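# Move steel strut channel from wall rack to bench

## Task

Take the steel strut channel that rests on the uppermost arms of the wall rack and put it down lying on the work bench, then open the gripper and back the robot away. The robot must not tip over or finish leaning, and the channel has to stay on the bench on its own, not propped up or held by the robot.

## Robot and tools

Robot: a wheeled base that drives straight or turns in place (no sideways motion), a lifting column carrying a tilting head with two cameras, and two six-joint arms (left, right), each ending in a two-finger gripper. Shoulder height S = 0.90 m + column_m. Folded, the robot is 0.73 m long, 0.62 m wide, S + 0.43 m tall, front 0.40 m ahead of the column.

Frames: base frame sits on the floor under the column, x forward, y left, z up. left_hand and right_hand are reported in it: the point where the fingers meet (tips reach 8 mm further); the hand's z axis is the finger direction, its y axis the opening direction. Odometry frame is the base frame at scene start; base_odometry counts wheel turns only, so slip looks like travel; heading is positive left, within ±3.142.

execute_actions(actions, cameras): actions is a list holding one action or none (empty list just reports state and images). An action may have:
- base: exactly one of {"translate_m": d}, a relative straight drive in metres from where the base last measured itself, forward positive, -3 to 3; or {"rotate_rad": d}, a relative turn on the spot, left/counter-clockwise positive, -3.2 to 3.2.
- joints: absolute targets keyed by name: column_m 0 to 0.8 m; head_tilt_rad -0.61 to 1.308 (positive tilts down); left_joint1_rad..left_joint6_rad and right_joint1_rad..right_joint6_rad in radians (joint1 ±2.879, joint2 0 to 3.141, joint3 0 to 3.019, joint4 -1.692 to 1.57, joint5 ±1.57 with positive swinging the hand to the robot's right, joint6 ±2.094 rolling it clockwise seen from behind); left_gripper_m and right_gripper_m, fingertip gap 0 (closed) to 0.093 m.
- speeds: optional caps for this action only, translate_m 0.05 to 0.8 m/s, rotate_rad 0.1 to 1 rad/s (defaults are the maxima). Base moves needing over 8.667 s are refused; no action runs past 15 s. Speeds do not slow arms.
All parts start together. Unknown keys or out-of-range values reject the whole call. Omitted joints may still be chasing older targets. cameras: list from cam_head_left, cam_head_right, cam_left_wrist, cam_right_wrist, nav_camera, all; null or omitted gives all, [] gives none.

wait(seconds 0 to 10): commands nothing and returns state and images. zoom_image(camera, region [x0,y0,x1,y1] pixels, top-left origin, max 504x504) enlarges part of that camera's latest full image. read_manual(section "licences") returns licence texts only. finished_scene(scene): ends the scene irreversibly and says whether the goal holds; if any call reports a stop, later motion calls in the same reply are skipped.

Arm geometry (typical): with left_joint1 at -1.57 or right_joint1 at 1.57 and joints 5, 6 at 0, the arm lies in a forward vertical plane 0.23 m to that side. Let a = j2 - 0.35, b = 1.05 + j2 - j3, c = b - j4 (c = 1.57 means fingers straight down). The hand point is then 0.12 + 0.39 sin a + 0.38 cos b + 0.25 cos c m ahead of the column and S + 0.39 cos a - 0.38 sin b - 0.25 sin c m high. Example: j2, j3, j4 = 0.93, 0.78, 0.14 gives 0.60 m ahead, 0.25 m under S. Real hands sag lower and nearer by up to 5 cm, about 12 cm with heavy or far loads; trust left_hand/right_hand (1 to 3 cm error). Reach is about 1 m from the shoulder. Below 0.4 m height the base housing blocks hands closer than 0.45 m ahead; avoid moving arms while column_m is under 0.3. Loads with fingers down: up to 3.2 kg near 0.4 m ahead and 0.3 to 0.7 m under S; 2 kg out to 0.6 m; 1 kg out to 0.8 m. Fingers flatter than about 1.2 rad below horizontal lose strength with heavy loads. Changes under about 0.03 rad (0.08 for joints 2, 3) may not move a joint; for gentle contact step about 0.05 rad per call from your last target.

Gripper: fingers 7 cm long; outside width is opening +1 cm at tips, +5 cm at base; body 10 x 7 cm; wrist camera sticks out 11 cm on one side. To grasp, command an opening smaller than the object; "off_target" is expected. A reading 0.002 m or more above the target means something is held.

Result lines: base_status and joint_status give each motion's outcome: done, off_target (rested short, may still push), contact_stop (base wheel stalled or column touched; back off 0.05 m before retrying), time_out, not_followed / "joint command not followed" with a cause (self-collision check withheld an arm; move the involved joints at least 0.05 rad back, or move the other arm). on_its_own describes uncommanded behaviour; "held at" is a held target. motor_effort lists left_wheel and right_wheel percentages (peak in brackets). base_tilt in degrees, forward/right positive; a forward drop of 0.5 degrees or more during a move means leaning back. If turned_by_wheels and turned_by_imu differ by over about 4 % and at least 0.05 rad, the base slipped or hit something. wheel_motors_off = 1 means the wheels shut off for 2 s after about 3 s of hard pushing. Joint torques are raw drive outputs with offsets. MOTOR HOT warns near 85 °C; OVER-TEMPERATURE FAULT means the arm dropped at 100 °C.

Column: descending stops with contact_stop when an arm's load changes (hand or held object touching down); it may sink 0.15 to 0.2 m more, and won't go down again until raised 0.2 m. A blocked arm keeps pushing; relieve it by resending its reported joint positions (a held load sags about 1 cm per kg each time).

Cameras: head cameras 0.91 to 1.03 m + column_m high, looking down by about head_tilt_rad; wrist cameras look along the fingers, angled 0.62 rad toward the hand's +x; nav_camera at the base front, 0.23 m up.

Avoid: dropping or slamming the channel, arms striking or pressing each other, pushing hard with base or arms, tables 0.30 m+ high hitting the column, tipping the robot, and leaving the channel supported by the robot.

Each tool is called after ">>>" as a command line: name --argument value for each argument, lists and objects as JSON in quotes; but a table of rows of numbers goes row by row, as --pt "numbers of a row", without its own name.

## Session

>>> execute_actions --actions '[]'

Scene clock: 0.00 s.
Joint torques (N m, as the arm reports them, + toward a larger angle): no reading
base_odometry: x=+0.000 y=+0.000 heading=+0.000 (m, m, rad; odometry frame)
turned_by_wheels: +0.000 (rad since the last result)
turned_by_imu: +0.000 (rad since the last result)
base_tilt: forward=-0.4 right=-0.4 (deg)
base_status: not commanded
joint_positions: column_m=+0.556 head_tilt_rad=+0.886 left_joint1_rad=-1.588 left_joint2_rad=+0.904 left_joint3_rad=+0.376 left_joint4_rad=-0.915 left_joint5_rad=+0.025 left_joint6_rad=+0.088 left_gripper_m=+0.095 right_joint1_rad=+1.550 right_joint2_rad=+0.893 right_joint3_rad=+0.428 right_joint4_rad=-0.933 right_joint5_rad=-0.025 right_joint6_rad=+0.013 right_gripper_m=+0.094
joint_status: not commanded
wheel_motors_off: 0
motor_effort: left_wheel=+6 right_wheel=+1 (%)
left_hand: x=+0.1306 y=+0.2168 z=+1.2537 quat_wxyz=(+0.442, -0.041, -0.895, +0.036) (m; base frame)
right_hand: x=+0.1578 y=-0.2257 z=+1.2480 quat_wxyz=(+0.423, -0.020, -0.906, -0.003) (m; base frame)
pictures: cam_head_left, cam_head_right, cam_left_wrist, cam_right_wrist, nav_camera
Images, in order (width x height): cam_head_left 896x504, cam_head_right 896x504, cam_left_wrist 616x616, cam_right_wrist 616x616, nav_camera 896x504.

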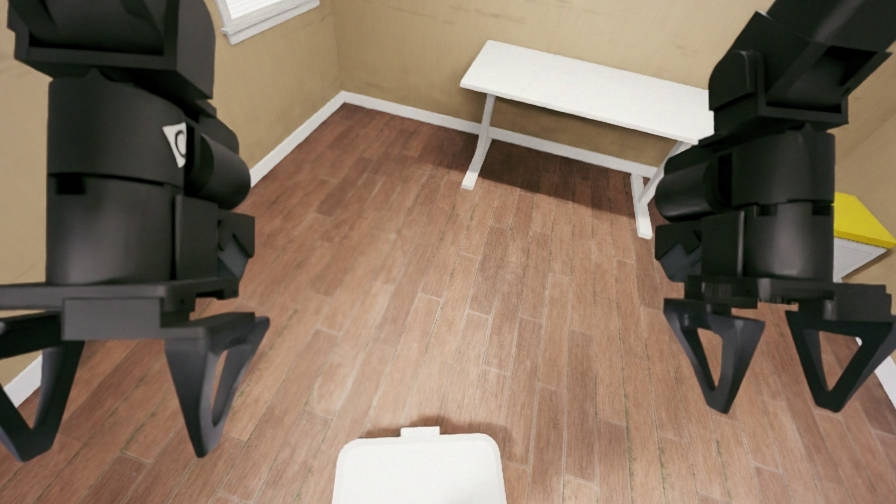

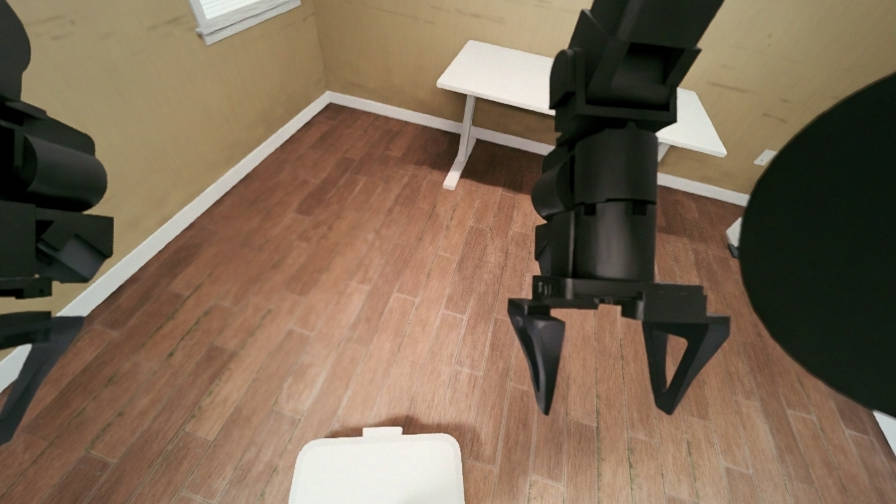

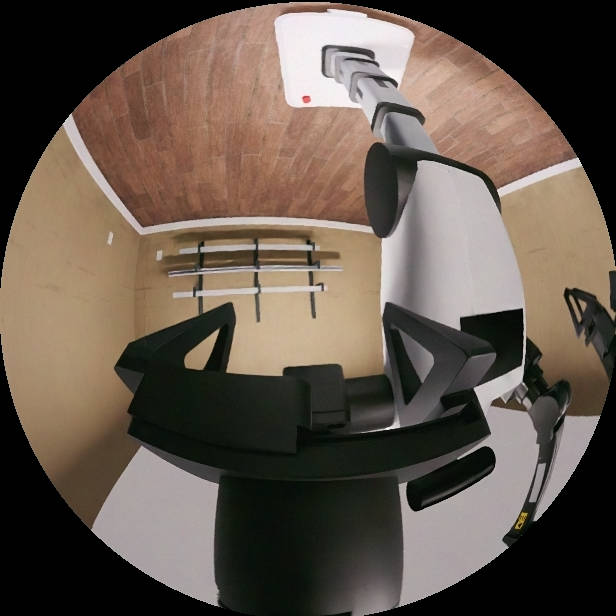

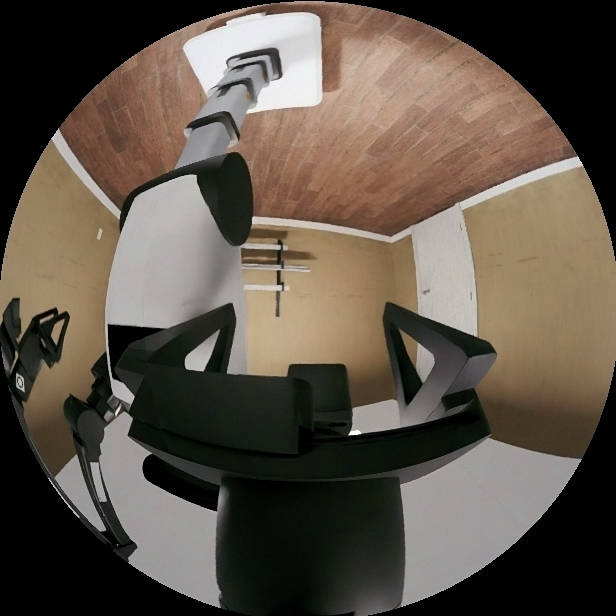

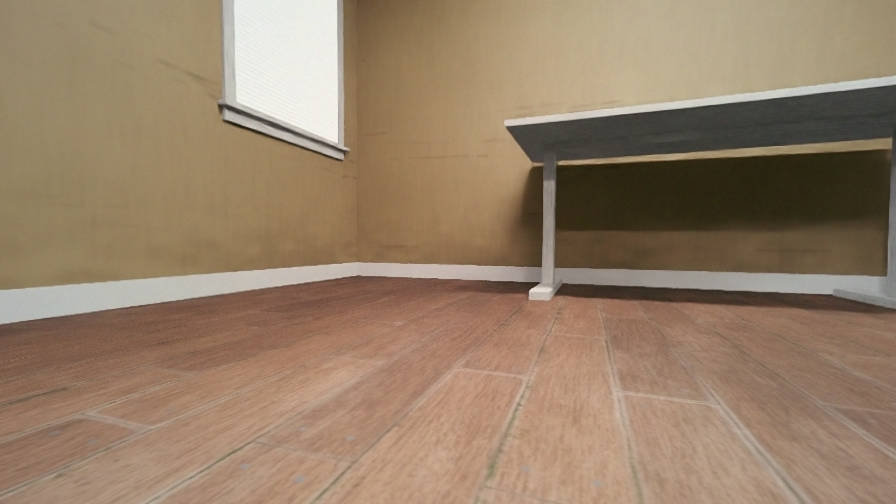

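>>> execute_actions --actions '[{"base":{"rotate_rad":2.86},"joints":{"head_tilt_rad":0.4,"column_m":0.62,"left_joint1_rad":-1.571,"left_joint2_rad":1.29,"left_joint3_rad":0.75,"left_joint4_rad":0.04,"left_joint5_rad":0,"left_joint6_rad":-1.571,"right_joint1_rad":1.571,"right_joint2_rad":1.29,"right_joint3_rad":0.75,"right_joint4_rad":0.04,"right_joint5_rad":0,"right_joint6_rad":1.571}}]' --cameras '["cam_head_left","cam_head_right","nav_camera"]'

Scene clock: 8.90 s.
Joint torques (N m, as the arm reports them, + toward a larger angle): left_arm=[ -1.39 -12.42   0.27   0.66  -0.18  -0.05] | right_arm=[  0.04 -13.07   0.08   0.66   0.21   0.09]
base_odometry: x=+0.000 y=+0.000 heading=+2.859 (m, m, rad; odometry frame)
turned_by_wheels: +2.859 (rad since the last result)
turned_by_imu: +2.832 (rad since the last result)
base_tilt: forward=-0.5 right=-0.3 (deg)
base_status: done
joint_positions: column_m=+0.620 head_tilt_rad=+0.418 left_joint1_rad=-1.573 left_joint2_rad=+1.292 left_joint3_rad=+0.754 left_joint4_rad=+0.029 left_joint5_rad=+0.004 left_joint6_rad=-1.563 left_gripper_m=+0.095 right_joint1_rad=+1.561 right_joint2_rad=+1.292 right_joint3_rad=+0.753 right_joint4_rad=+0.035 right_joint5_rad=-0.001 right_joint6_rad=+1.559 right_gripper_m=+0.095
joint_status: all done
wheel_motors_off: 0
motor_effort: left_wheel=-3(48) right_wheel=+4(57) (%)
left_hand: x=+0.4342 y=+0.2230 z=+1.1194 quat_wxyz=(-0.003, +0.704, -0.710, +0.007) (m; base frame)
right_hand: x=+0.4349 y=-0.2305 z=+1.1195 quat_wxyz=(-0.010, -0.705, -0.709, -0.004) (m; base frame)
pictures: cam_head_left, cam_head_right, nav_camera
Images, in order (width x height): cam_head_left 896x504, cam_head_right 896x504, nav_camera 896x504.

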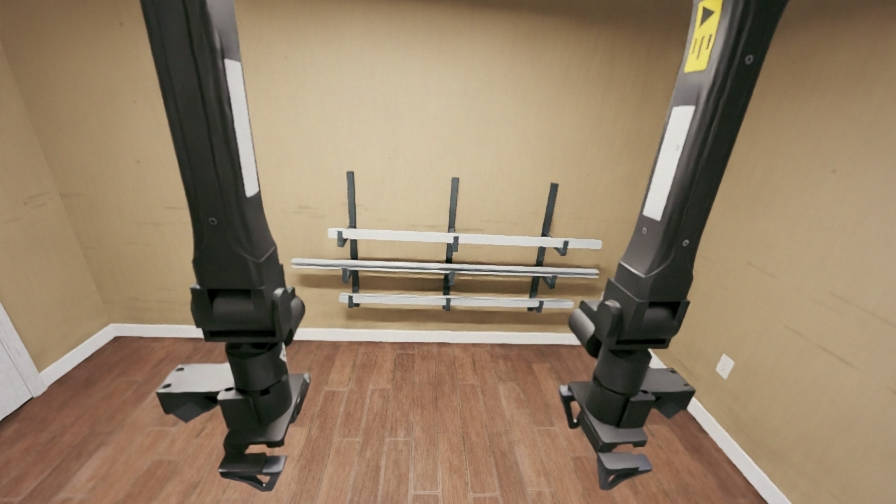

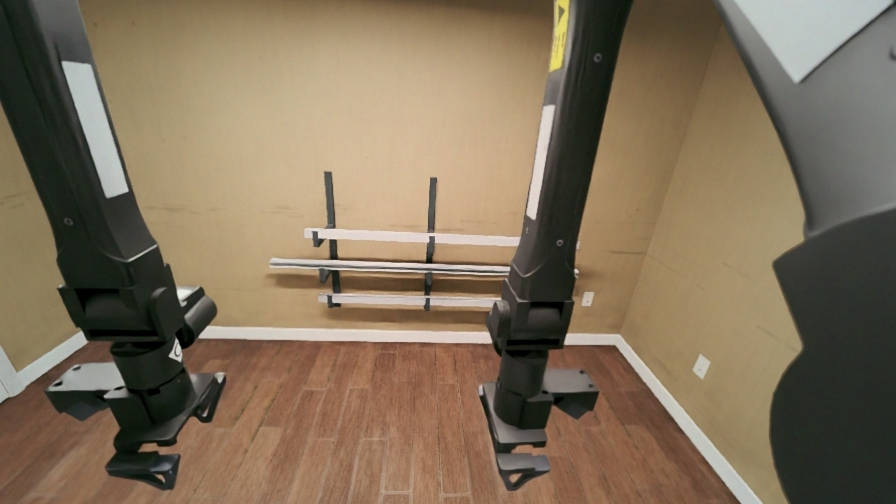

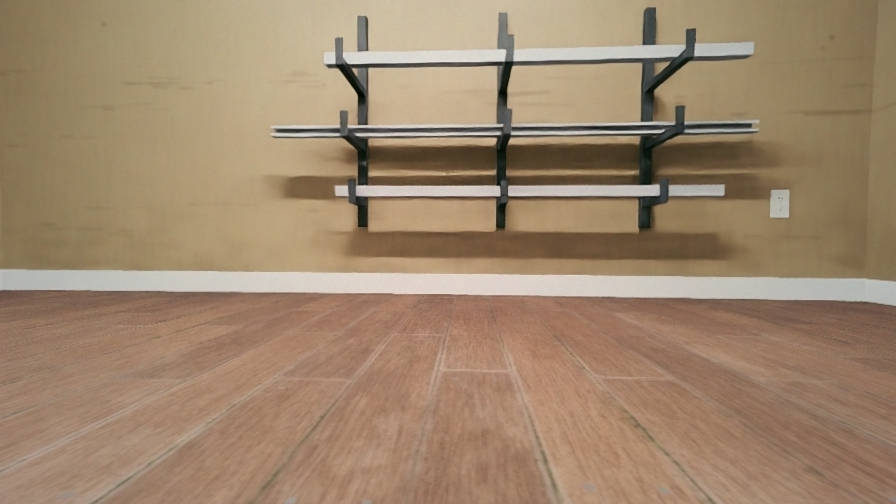

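>>> zoom_image --camera "nav_camera" --region '[280, 0, 784, 283]'

>>> zoom_image --camera "nav_camera" --region '[220, 240, 724, 504]'

Region (280, 0, 784, 283) of nav_camera's 896x504 image, scaled by 1.000; it fills the top 283 rows of this view, and the rest is white.

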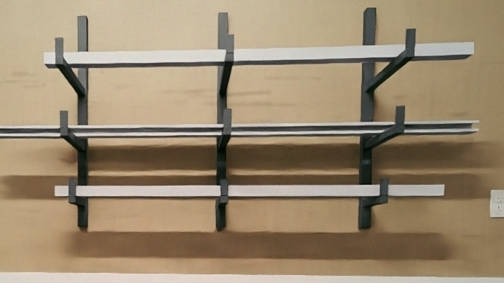

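Region (220, 240, 724, 504) of nav_camera's 896x504 image, scaled by 1.000; it fills the top 264 rows of this view, and the rest is white.

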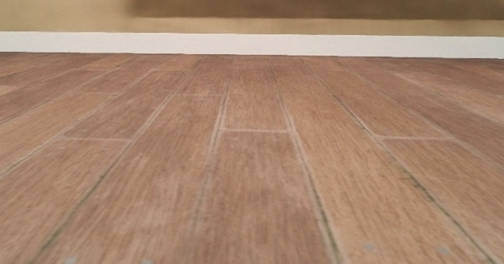

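>>> execute_actions --actions '[{"base":{"rotate_rad":-0.252}}]' --cameras '[]'

>>> execute_actions --actions '[{"base":{"translate_m":1.025},"joints":{"head_tilt_rad":0.85}}]' --cameras '[]'

>>> execute_actions --actions '[{"base":{"rotate_rad":0.224}}]'

Scene clock: 17.03 s.
Joint torques (N m, as the arm reports them, + toward a larger angle): left_arm=[ -1.33 -12.53   0.24   0.71  -0.16  -0.05] | right_arm=[  0.04 -12.97   0.17   0.64   0.21   0.09]
base_odometry: x=+0.000 y=+0.000 heading=+2.608 (m, m, rad; odometry frame)
turned_by_wheels: -0.251 (rad since the last result)
turned_by_imu: -0.251 (rad since the last result)
base_tilt: forward=-0.5 right=-0.3 (deg)
base_status: done
joint_positions: column_m=+0.620 head_tilt_rad=+0.418 left_joint1_rad=-1.573 left_joint2_rad=+1.292 left_joint3_rad=+0.753 left_joint4_rad=+0.029 left_joint5_rad=+0.004 left_joint6_rad=-1.563 left_gripper_m=+0.095 right_joint1_rad=+1.562 right_joint2_rad=+1.292 right_joint3_rad=+0.753 right_joint4_rad=+0.035 right_joint5_rad=-0.001 right_joint6_rad=+1.559 right_gripper_m=+0.095
joint_status: not commanded
wheel_motors_off: 0
motor_effort: left_wheel=+3(25) right_wheel=-5(33) (%)
left_hand: x=+0.4334 y=+0.2230 z=+1.1194 quat_wxyz=(-0.003, +0.704, -0.710, +0.007) (m; base frame)
right_hand: x=+0.4346 y=-0.2301 z=+1.1194 quat_wxyz=(-0.009, -0.705, -0.710, -0.004) (m; base frame)
pictures: none
No camera images: the call's "cameras" was empty. Leave "cameras" out to get every camera's image.

Scene clock: 20.47 s.
Joint torques (N m, as the arm reports them, + toward a larger angle): left_arm=[ -1.42 -12.15   0.41   0.74  -0.17  -0.04] | right_arm=[ -0.02 -12.32   0.17   0.61   0.21   0.09]
base_odometry: x=-0.883 y=+0.521 heading=+2.609 (m, m, rad; odometry frame)
turned_by_wheels: +0.001 (rad since the last result)
turned_by_imu: -0.002 (rad since the last result)
base_tilt: forward=-0.5 right=-0.3 (deg)
base_status: done
joint_positions: column_m=+0.620 head_tilt_rad=+0.852 left_joint1_rad=-1.573 left_joint2_rad=+1.291 left_joint3_rad=+0.752 left_joint4_rad=+0.029 left_joint5_rad=+0.004 left_joint6_rad=-1.563 left_gripper_m=+0.095 right_joint1_rad=+1.562 right_joint2_rad=+1.292 right_joint3_rad=+0.753 right_joint4_rad=+0.035 right_joint5_rad=-0.001 right_joint6_rad=+1.559 right_gripper_m=+0.095
joint_status: all done
wheel_motors_off: 0
motor_effort: left_wheel=+1(60) right_wheel=-2(58) (%)
left_hand: x=+0.4334 y=+0.2230 z=+1.1198 quat_wxyz=(-0.003, +0.704, -0.710, +0.007) (m; base frame)
right_hand: x=+0.4348 y=-0.2301 z=+1.1196 quat_wxyz=(-0.009, -0.705, -0.710, -0.004) (m; base frame)
pictures: none
No camera images: the call's "cameras" was empty. Leave "cameras" out to get every camera's image.

Scene clock: 21.80 s.
Joint torques (N m, as the arm reports them, + toward a larger angle): left_arm=[ -1.38 -12.35   0.33   0.7   -0.18  -0.03] | right_arm=[ -0.37 -13.02   0.22   0.62   0.22   0.09]
base_odometry: x=-0.883 y=+0.521 heading=+2.831 (m, m, rad; odometry frame)
turned_by_wheels: +0.223 (rad since the last result)
turned_by_imu: +0.220 (rad since the last result)
base_tilt: forward=-0.5 right=-0.3 (deg)
base_status: done
joint_positions: column_m=+0.620 head_tilt_rad=+0.852 left_joint1_rad=-1.572 left_joint2_rad=+1.291 left_joint3_rad=+0.752 left_joint4_rad=+0.029 left_joint5_rad=+0.004 left_joint6_rad=-1.563 left_gripper_m=+0.095 right_joint1_rad=+1.562 right_joint2_rad=+1.292 right_joint3_rad=+0.753 right_joint4_rad=+0.035 right_joint5_rad=-0.001 right_joint6_rad=+1.559 right_gripper_m=+0.095
joint_status: not commanded
wheel_motors_off: 0
motor_effort: left_wheel=-2(50) right_wheel=+0(44) (%)
left_hand: x=+0.4334 y=+0.2232 z=+1.1198 quat_wxyz=(-0.003, +0.704, -0.710, +0.007) (m; base frame)
right_hand: x=+0.4348 y=-0.2297 z=+1.1196 quat_wxyz=(-0.009, -0.704, -0.710, -0.005) (m; base frame)
pictures: cam_head_left, cam_head_right, cam_left_wrist, cam_right_wrist, nav_camera
Images, in order (width x height): cam_head_left 896x504, cam_head_right 896x504, cam_left_wrist 616x616, cam_right_wrist 616x616, nav_camera 896x504.

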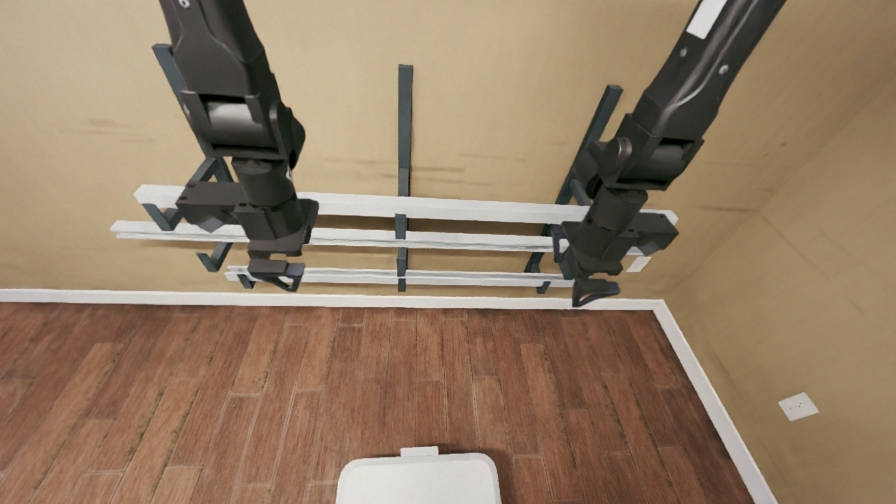

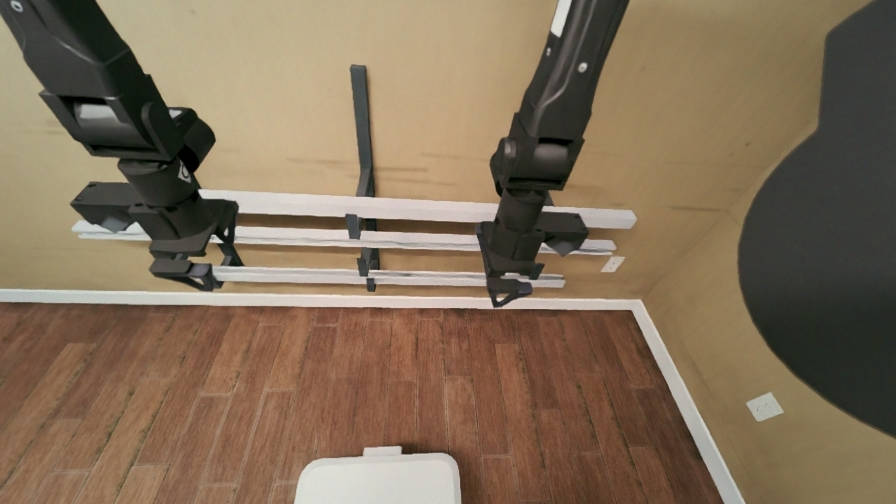

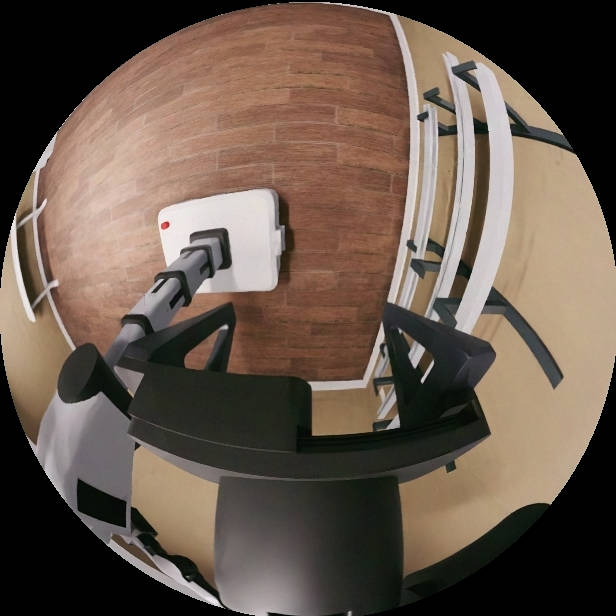

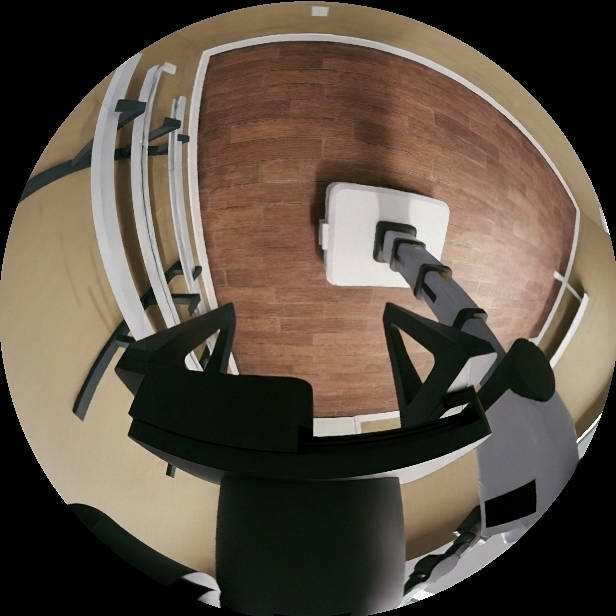

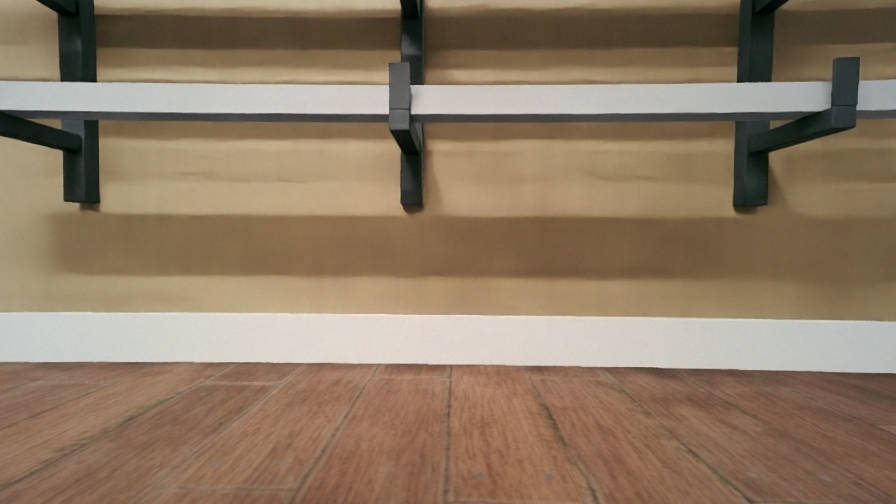

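>>> execute_actions --actions '[{"base":{"translate_m":0.36},"joints":{"head_tilt_rad":1.05,"column_m":0.55}}]' --cameras '["cam_head_left","cam_left_wrist","cam_right_wrist"]'

Scene clock: 27.20 s.
Joint torques (N m, as the arm reports them, + toward a larger angle): left_arm=[ -1.43 -12.32   0.52   0.72  -0.16  -0.06] | right_arm=[ -0.16 -12.46   0.31   0.63   0.22   0.09]
base_odometry: x=-1.226 y=+0.631 heading=+2.832 (m, m, rad; odometry frame)
turned_by_wheels: +0.001 (rad since the last result)
turned_by_imu: -0.001 (rad since the last result)
base_tilt: forward=-0.5 right=-0.3 (deg)
base_status: done
joint_positions: column_m=+0.550 head_tilt_rad=+1.050 left_joint1_rad=-1.572 left_joint2_rad=+1.291 left_joint3_rad=+0.751 left_joint4_rad=+0.029 left_joint5_rad=+0.004 left_joint6_rad=-1.564 left_gripper_m=+0.095 right_joint1_rad=+1.562 right_joint2_rad=+1.291 right_joint3_rad=+0.752 right_joint4_rad=+0.035 right_joint5_rad=-0.001 right_joint6_rad=+1.559 right_gripper_m=+0.095
joint_status: all done
wheel_motors_off: 0
motor_effort: left_wheel=+1(48) right_wheel=-1(56) (%)
left_hand: x=+0.4326 y=+0.2232 z=+1.0500 quat_wxyz=(-0.003, +0.704, -0.710, +0.006) (m; base frame)
right_hand: x=+0.4342 y=-0.2297 z=+1.0498 quat_wxyz=(-0.009, -0.704, -0.710, -0.004) (m; base frame)
pictures: cam_head_left, cam_left_wrist, cam_right_wrist
Images, in order (width x height): cam_head_left 896x504, cam_left_wrist 616x616, cam_right_wrist 616x616.

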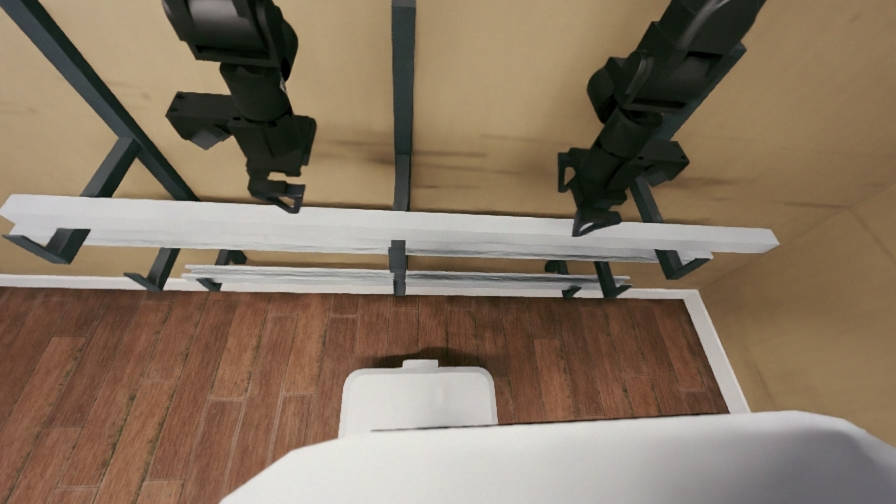

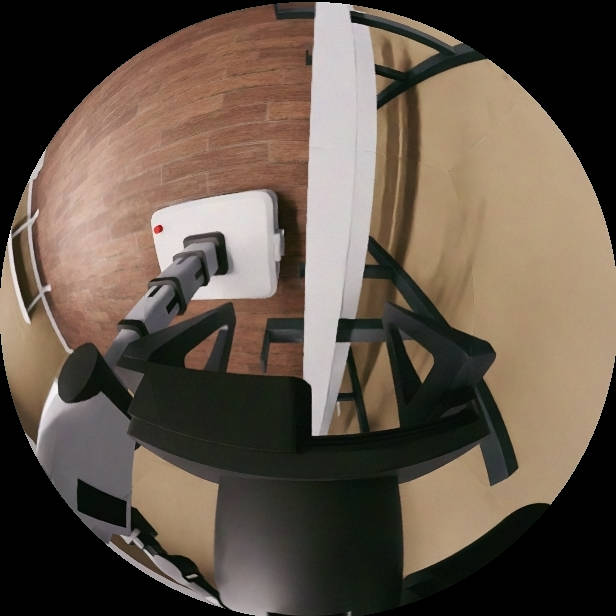

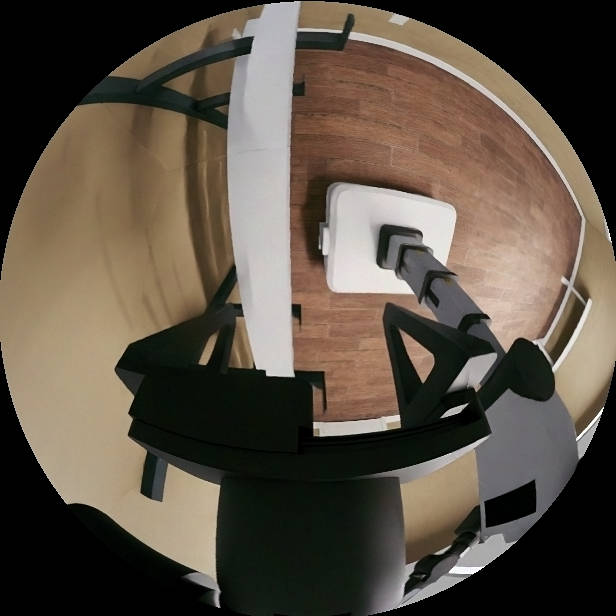

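>>> zoom_image --camera "cam_left_wrist" --region '[240, 60, 440, 260]'

>>> zoom_image --camera "cam_right_wrist" --region '[180, 60, 380, 260]'

Region (240, 60, 440, 260) of cam_left_wrist's 616x616 image, scaled by 2.520, with more detail than that image has.

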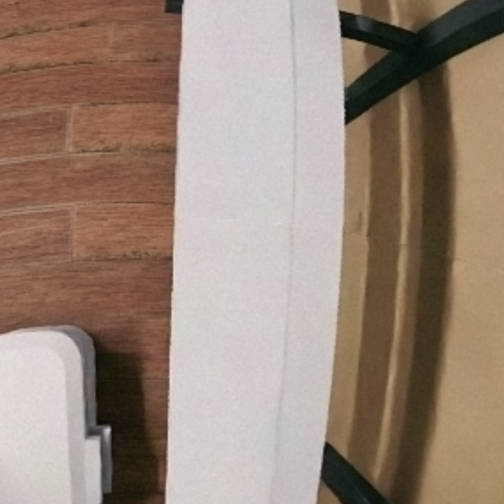

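Region (180, 60, 380, 260) of cam_right_wrist's 616x616 image, scaled by 2.520, with more detail than that image has.

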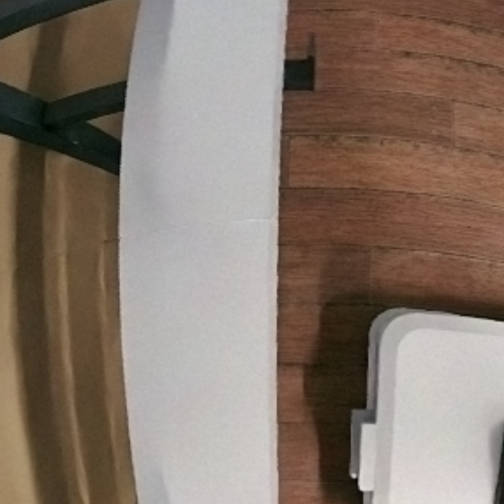

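>>> execute_actions --actions '[{"base":{"translate_m":0.028},"joints":{"column_m":0.46}}]' --cameras '["cam_left_wrist","cam_right_wrist"]'

Scene clock: 33.80 s.
Joint torques (N m, as the arm reports them, + toward a larger angle): left_arm=[ -1.4  -12.33   0.34   0.75  -0.17  -0.04] | right_arm=[ -0.01 -12.96   0.2    0.65   0.21   0.09]
base_odometry: x=-1.253 y=+0.639 heading=+2.832 (m, m, rad; odometry frame)
turned_by_wheels: +0.000 (rad since the last result)
turned_by_imu: -0.001 (rad since the last result)
base_tilt: forward=-0.4 right=-0.3 (deg)
base_status: done
joint_positions: column_m=+0.460 head_tilt_rad=+1.050 left_joint1_rad=-1.572 left_joint2_rad=+1.290 left_joint3_rad=+0.752 left_joint4_rad=+0.029 left_joint5_rad=+0.004 left_joint6_rad=-1.564 left_gripper_m=+0.095 right_joint1_rad=+1.562 right_joint2_rad=+1.291 right_joint3_rad=+0.752 right_joint4_rad=+0.035 right_joint5_rad=-0.001 right_joint6_rad=+1.559 right_gripper_m=+0.095
joint_status: all done
wheel_motors_off: 0
motor_effort: left_wheel=+0(28) right_wheel=+0(34) (%)
left_hand: x=+0.4337 y=+0.2232 z=+0.9601 quat_wxyz=(-0.004, +0.704, -0.710, +0.007) (m; base frame)
right_hand: x=+0.4347 y=-0.2297 z=+0.9598 quat_wxyz=(-0.009, -0.704, -0.710, -0.005) (m; base frame)
pictures: cam_left_wrist, cam_right_wrist
Images, in order (width x height): cam_left_wrist 616x616, cam_right_wrist 616x616.

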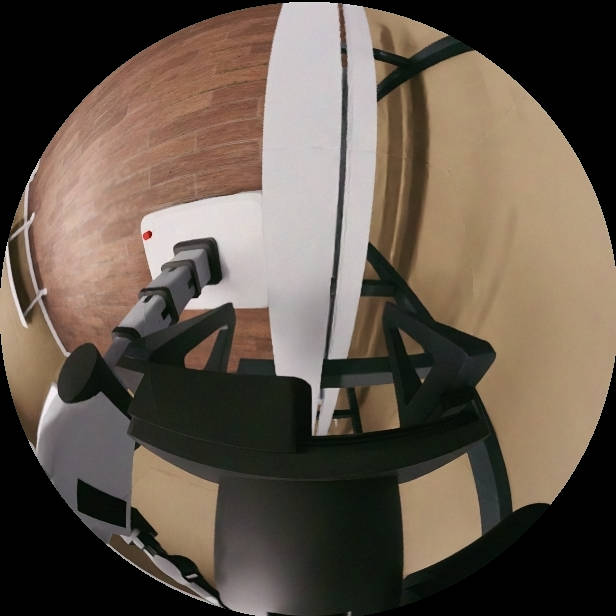

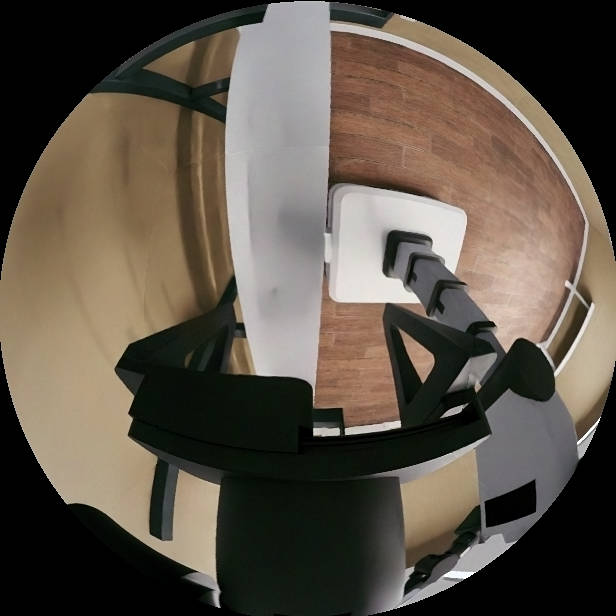

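>>> execute_actions --actions '[{"base":{"rotate_rad":0.022},"joints":{"column_m":0.424}}]' --cameras '["cam_left_wrist","cam_right_wrist"]'

Scene clock: 37.60 s.
Joint torques (N m, as the arm reports them, + toward a larger angle): left_arm=[ -1.65 -12.25   0.32   0.72  -0.18  -0.03] | right_arm=[ -0.11 -12.64   0.25   0.6    0.2    0.09]
base_odometry: x=-1.253 y=+0.639 heading=+2.852 (m, m, rad; odometry frame)
turned_by_wheels: +0.020 (rad since the last result)
turned_by_imu: +0.019 (rad since the last result)
base_tilt: forward=-0.5 right=-0.3 (deg)
base_status: done
joint_positions: column_m=+0.424 head_tilt_rad=+1.050 left_joint1_rad=-1.572 left_joint2_rad=+1.290 left_joint3_rad=+0.752 left_joint4_rad=+0.029 left_joint5_rad=+0.004 left_joint6_rad=-1.564 left_gripper_m=+0.095 right_joint1_rad=+1.563 right_joint2_rad=+1.291 right_joint3_rad=+0.752 right_joint4_rad=+0.035 right_joint5_rad=-0.001 right_joint6_rad=+1.559 right_gripper_m=+0.095
joint_status: all done
wheel_motors_off: 0
motor_effort: left_wheel=-2(46) right_wheel=+3(64) (%)
left_hand: x=+0.4337 y=+0.2234 z=+0.9241 quat_wxyz=(-0.004, +0.704, -0.710, +0.007) (m; base frame)
right_hand: x=+0.4345 y=-0.2296 z=+0.9238 quat_wxyz=(-0.009, -0.704, -0.710, -0.005) (m; base frame)
pictures: cam_left_wrist, cam_right_wrist
Images, in order (width x height): cam_left_wrist 616x616, cam_right_wrist 616x616.

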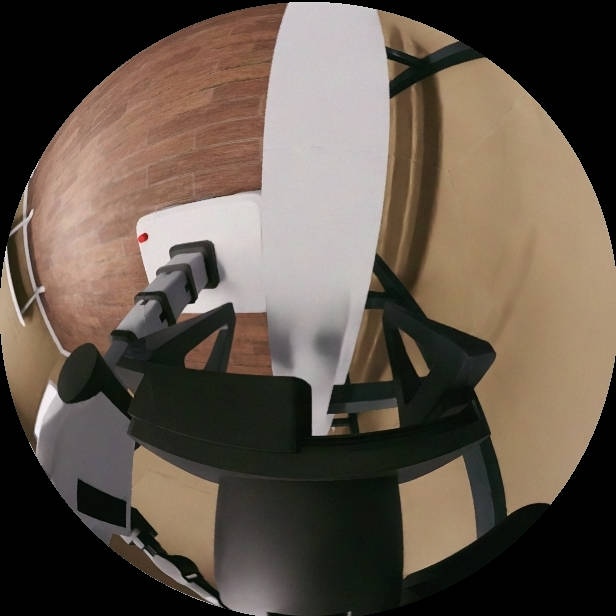

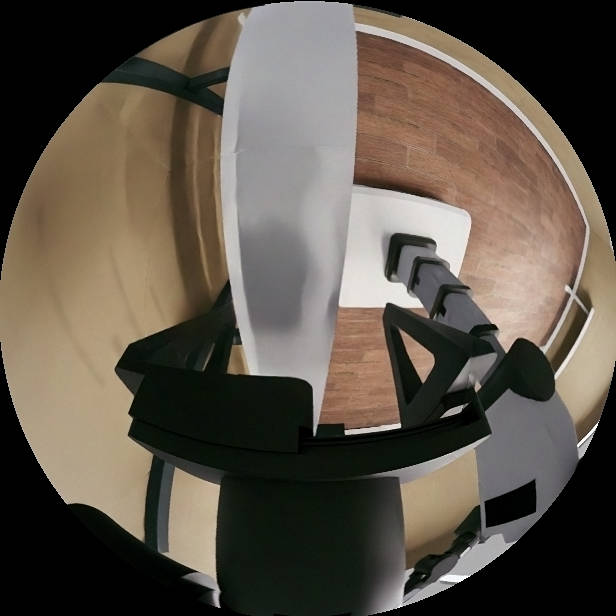

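>>> execute_actions --actions '[{"joints":{"column_m":0.417}}]' --cameras '[]'

>>> execute_actions --actions '[{"joints":{"left_gripper_m":0.0,"right_gripper_m":0.0}}]' --cameras '["cam_left_wrist","cam_right_wrist"]'

>>> execute_actions --actions '[{"joints":{"column_m":0.59}}]' --cameras '["cam_head_left","cam_left_wrist","cam_right_wrist"]'

Scene clock: 40.73 s.
Joint torques (N m, as the arm reports them, + toward a larger angle): left_arm=[ -1.56 -12.19   0.4    0.74  -0.17  -0.05] | right_arm=[ -0.14 -12.9    0.06   0.65   0.2    0.09]
base_odometry: x=-1.253 y=+0.639 heading=+2.852 (m, m, rad; odometry frame)
turned_by_wheels: +0.000 (rad since the last result)
turned_by_imu: +0.000 (rad since the last result)
base_tilt: forward=-0.4 right=-0.3 (deg)
base_status: not commanded
joint_positions: column_m=+0.417 head_tilt_rad=+1.050 left_joint1_rad=-1.572 left_joint2_rad=+1.290 left_joint3_rad=+0.752 left_joint4_rad=+0.029 left_joint5_rad=+0.004 left_joint6_rad=-1.564 left_gripper_m=+0.095 right_joint1_rad=+1.563 right_joint2_rad=+1.291 right_joint3_rad=+0.752 right_joint4_rad=+0.035 right_joint5_rad=-0.001 right_joint6_rad=+1.559 right_gripper_m=+0.095
joint_status: all done
wheel_motors_off: 0
motor_effort: left_wheel=-2(3) right_wheel=+3(5) (%)
left_hand: x=+0.4337 y=+0.2234 z=+0.9171 quat_wxyz=(-0.004, +0.704, -0.710, +0.007) (m; base frame)
right_hand: x=+0.4345 y=-0.2296 z=+0.9168 quat_wxyz=(-0.009, -0.704, -0.710, -0.005) (m; base frame)
pictures: none
No camera images: the call's "cameras" was empty. Leave "cameras" out to get every camera's image.

Scene clock: 41.47 s.
Joint torques (N m, as the arm reports them, + toward a larger angle): left_arm=[ -1.31 -12.37   0.51   0.67  -0.16  -0.15] | right_arm=[ -0.06 -13.06  -0.43   0.36   0.19  -0.11]
base_odometry: x=-1.253 y=+0.639 heading=+2.852 (m, m, rad; odometry frame)
turned_by_wheels: +0.000 (rad since the last result)
turned_by_imu: +0.000 (rad since the last result)
base_tilt: forward=-0.5 right=-0.3 (deg)
base_status: not commanded
joint_positions: column_m=+0.417 head_tilt_rad=+1.050 left_joint1_rad=-1.572 left_joint2_rad=+1.290 left_joint3_rad=+0.750 left_joint4_rad=+0.029 left_joint5_rad=+0.004 left_joint6_rad=-1.554 left_gripper_m=+0.041 right_joint1_rad=+1.563 right_joint2_rad=+1.291 right_joint3_rad=+0.762 right_joint4_rad=+0.042 right_joint5_rad=+0.000 right_joint6_rad=+1.576 right_gripper_m=+0.040
joint_status: left_gripper_m off_target (ended at +0.041, target +0.000); right_gripper_m off_target (ended at +0.040, target +0.000)
wheel_motors_off: 0
motor_effort: left_wheel=-5(5) right_wheel=+4(5) (%)
left_hand: x=+0.4322 y=+0.2234 z=+0.9171 quat_wxyz=(-0.003, +0.701, -0.713, +0.006) (m; base frame)
right_hand: x=+0.4425 y=-0.2297 z=+0.9169 quat_wxyz=(-0.015, -0.710, -0.704, -0.011) (m; base frame)
pictures: cam_left_wrist, cam_right_wrist
Images, in order (width x height): cam_left_wrist 616x616, cam_right_wrist 616x616.

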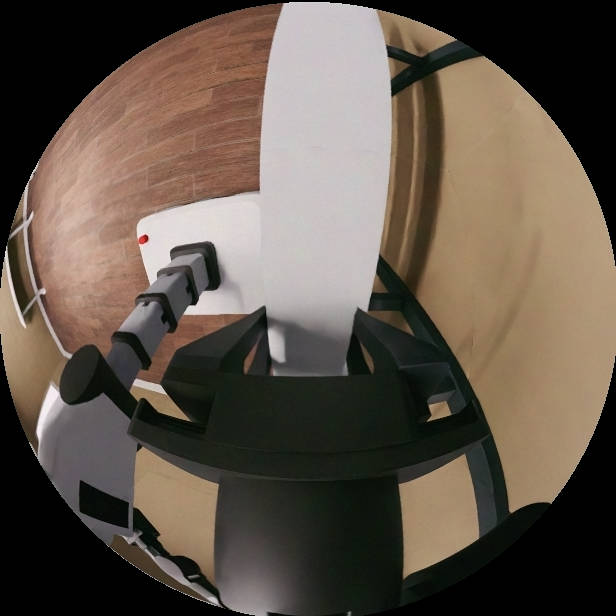

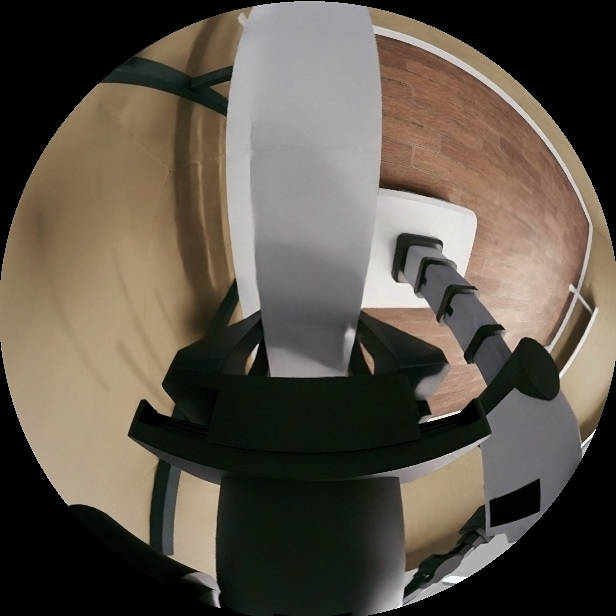

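Scene clock: 44.33 s.
Joint torques (N m, as the arm reports them, + toward a larger angle): left_arm=[ -1.32 -17.79  -0.36   0.43  -0.16  -0.16] | right_arm=[ -0.12 -18.61  -1.08  -0.2    0.19  -0.12]
base_odometry: x=-1.253 y=+0.639 heading=+2.852 (m, m, rad; odometry frame)
turned_by_wheels: +0.000 (rad since the last result)
turned_by_imu: +0.000 (rad since the last result)
base_tilt: forward=-0.5 right=-0.3 (deg)
base_status: not commanded
joint_positions: column_m=+0.590 head_tilt_rad=+1.050 left_joint1_rad=-1.572 left_joint2_rad=+1.359 left_joint3_rad=+0.750 left_joint4_rad=+0.033 left_joint5_rad=+0.004 left_joint6_rad=-1.554 left_gripper_m=+0.041 right_joint1_rad=+1.563 right_joint2_rad=+1.361 right_joint3_rad=+0.764 right_joint4_rad=+0.050 right_joint5_rad=+0.000 right_joint6_rad=+1.576 right_gripper_m=+0.040
joint_status: all done
wheel_motors_off: 0
motor_effort: left_wheel=-5(5) right_wheel=+4(5) (%)
left_hand: x=+0.4050 y=+0.2234 z=+1.0697 quat_wxyz=(+0.020, +0.701, -0.713, -0.017) (m; base frame)
right_hand: x=+0.4169 y=-0.2297 z=+1.0685 quat_wxyz=(+0.006, -0.710, -0.704, +0.011) (m; base frame)
pictures: cam_head_left, cam_left_wrist, cam_right_wrist
Images, in order (width x height): cam_head_left 896x504, cam_left_wrist 616x616, cam_right_wrist 616x616.

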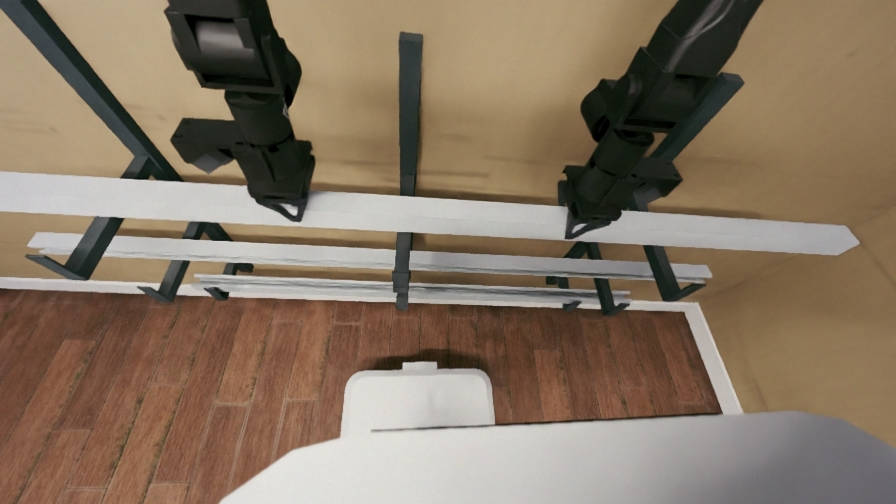

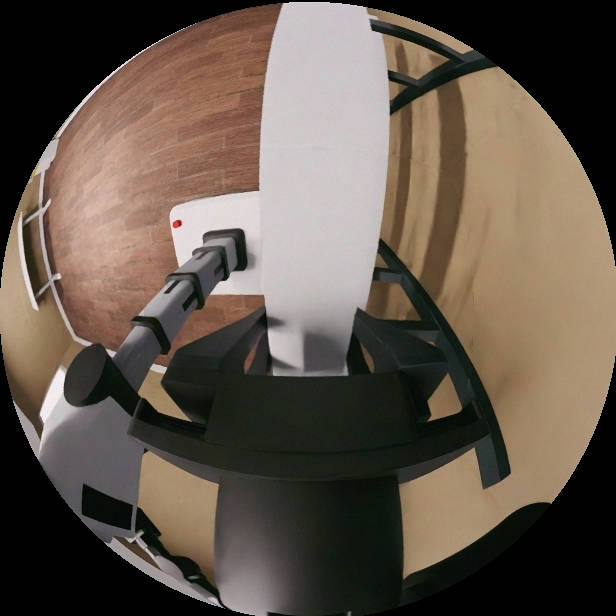

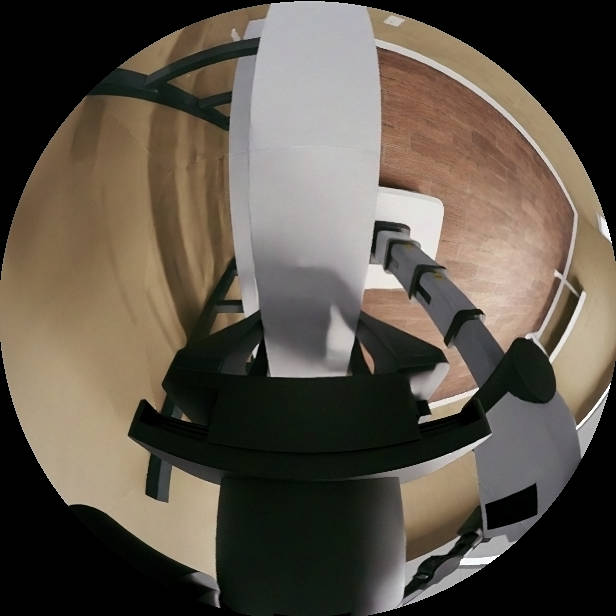

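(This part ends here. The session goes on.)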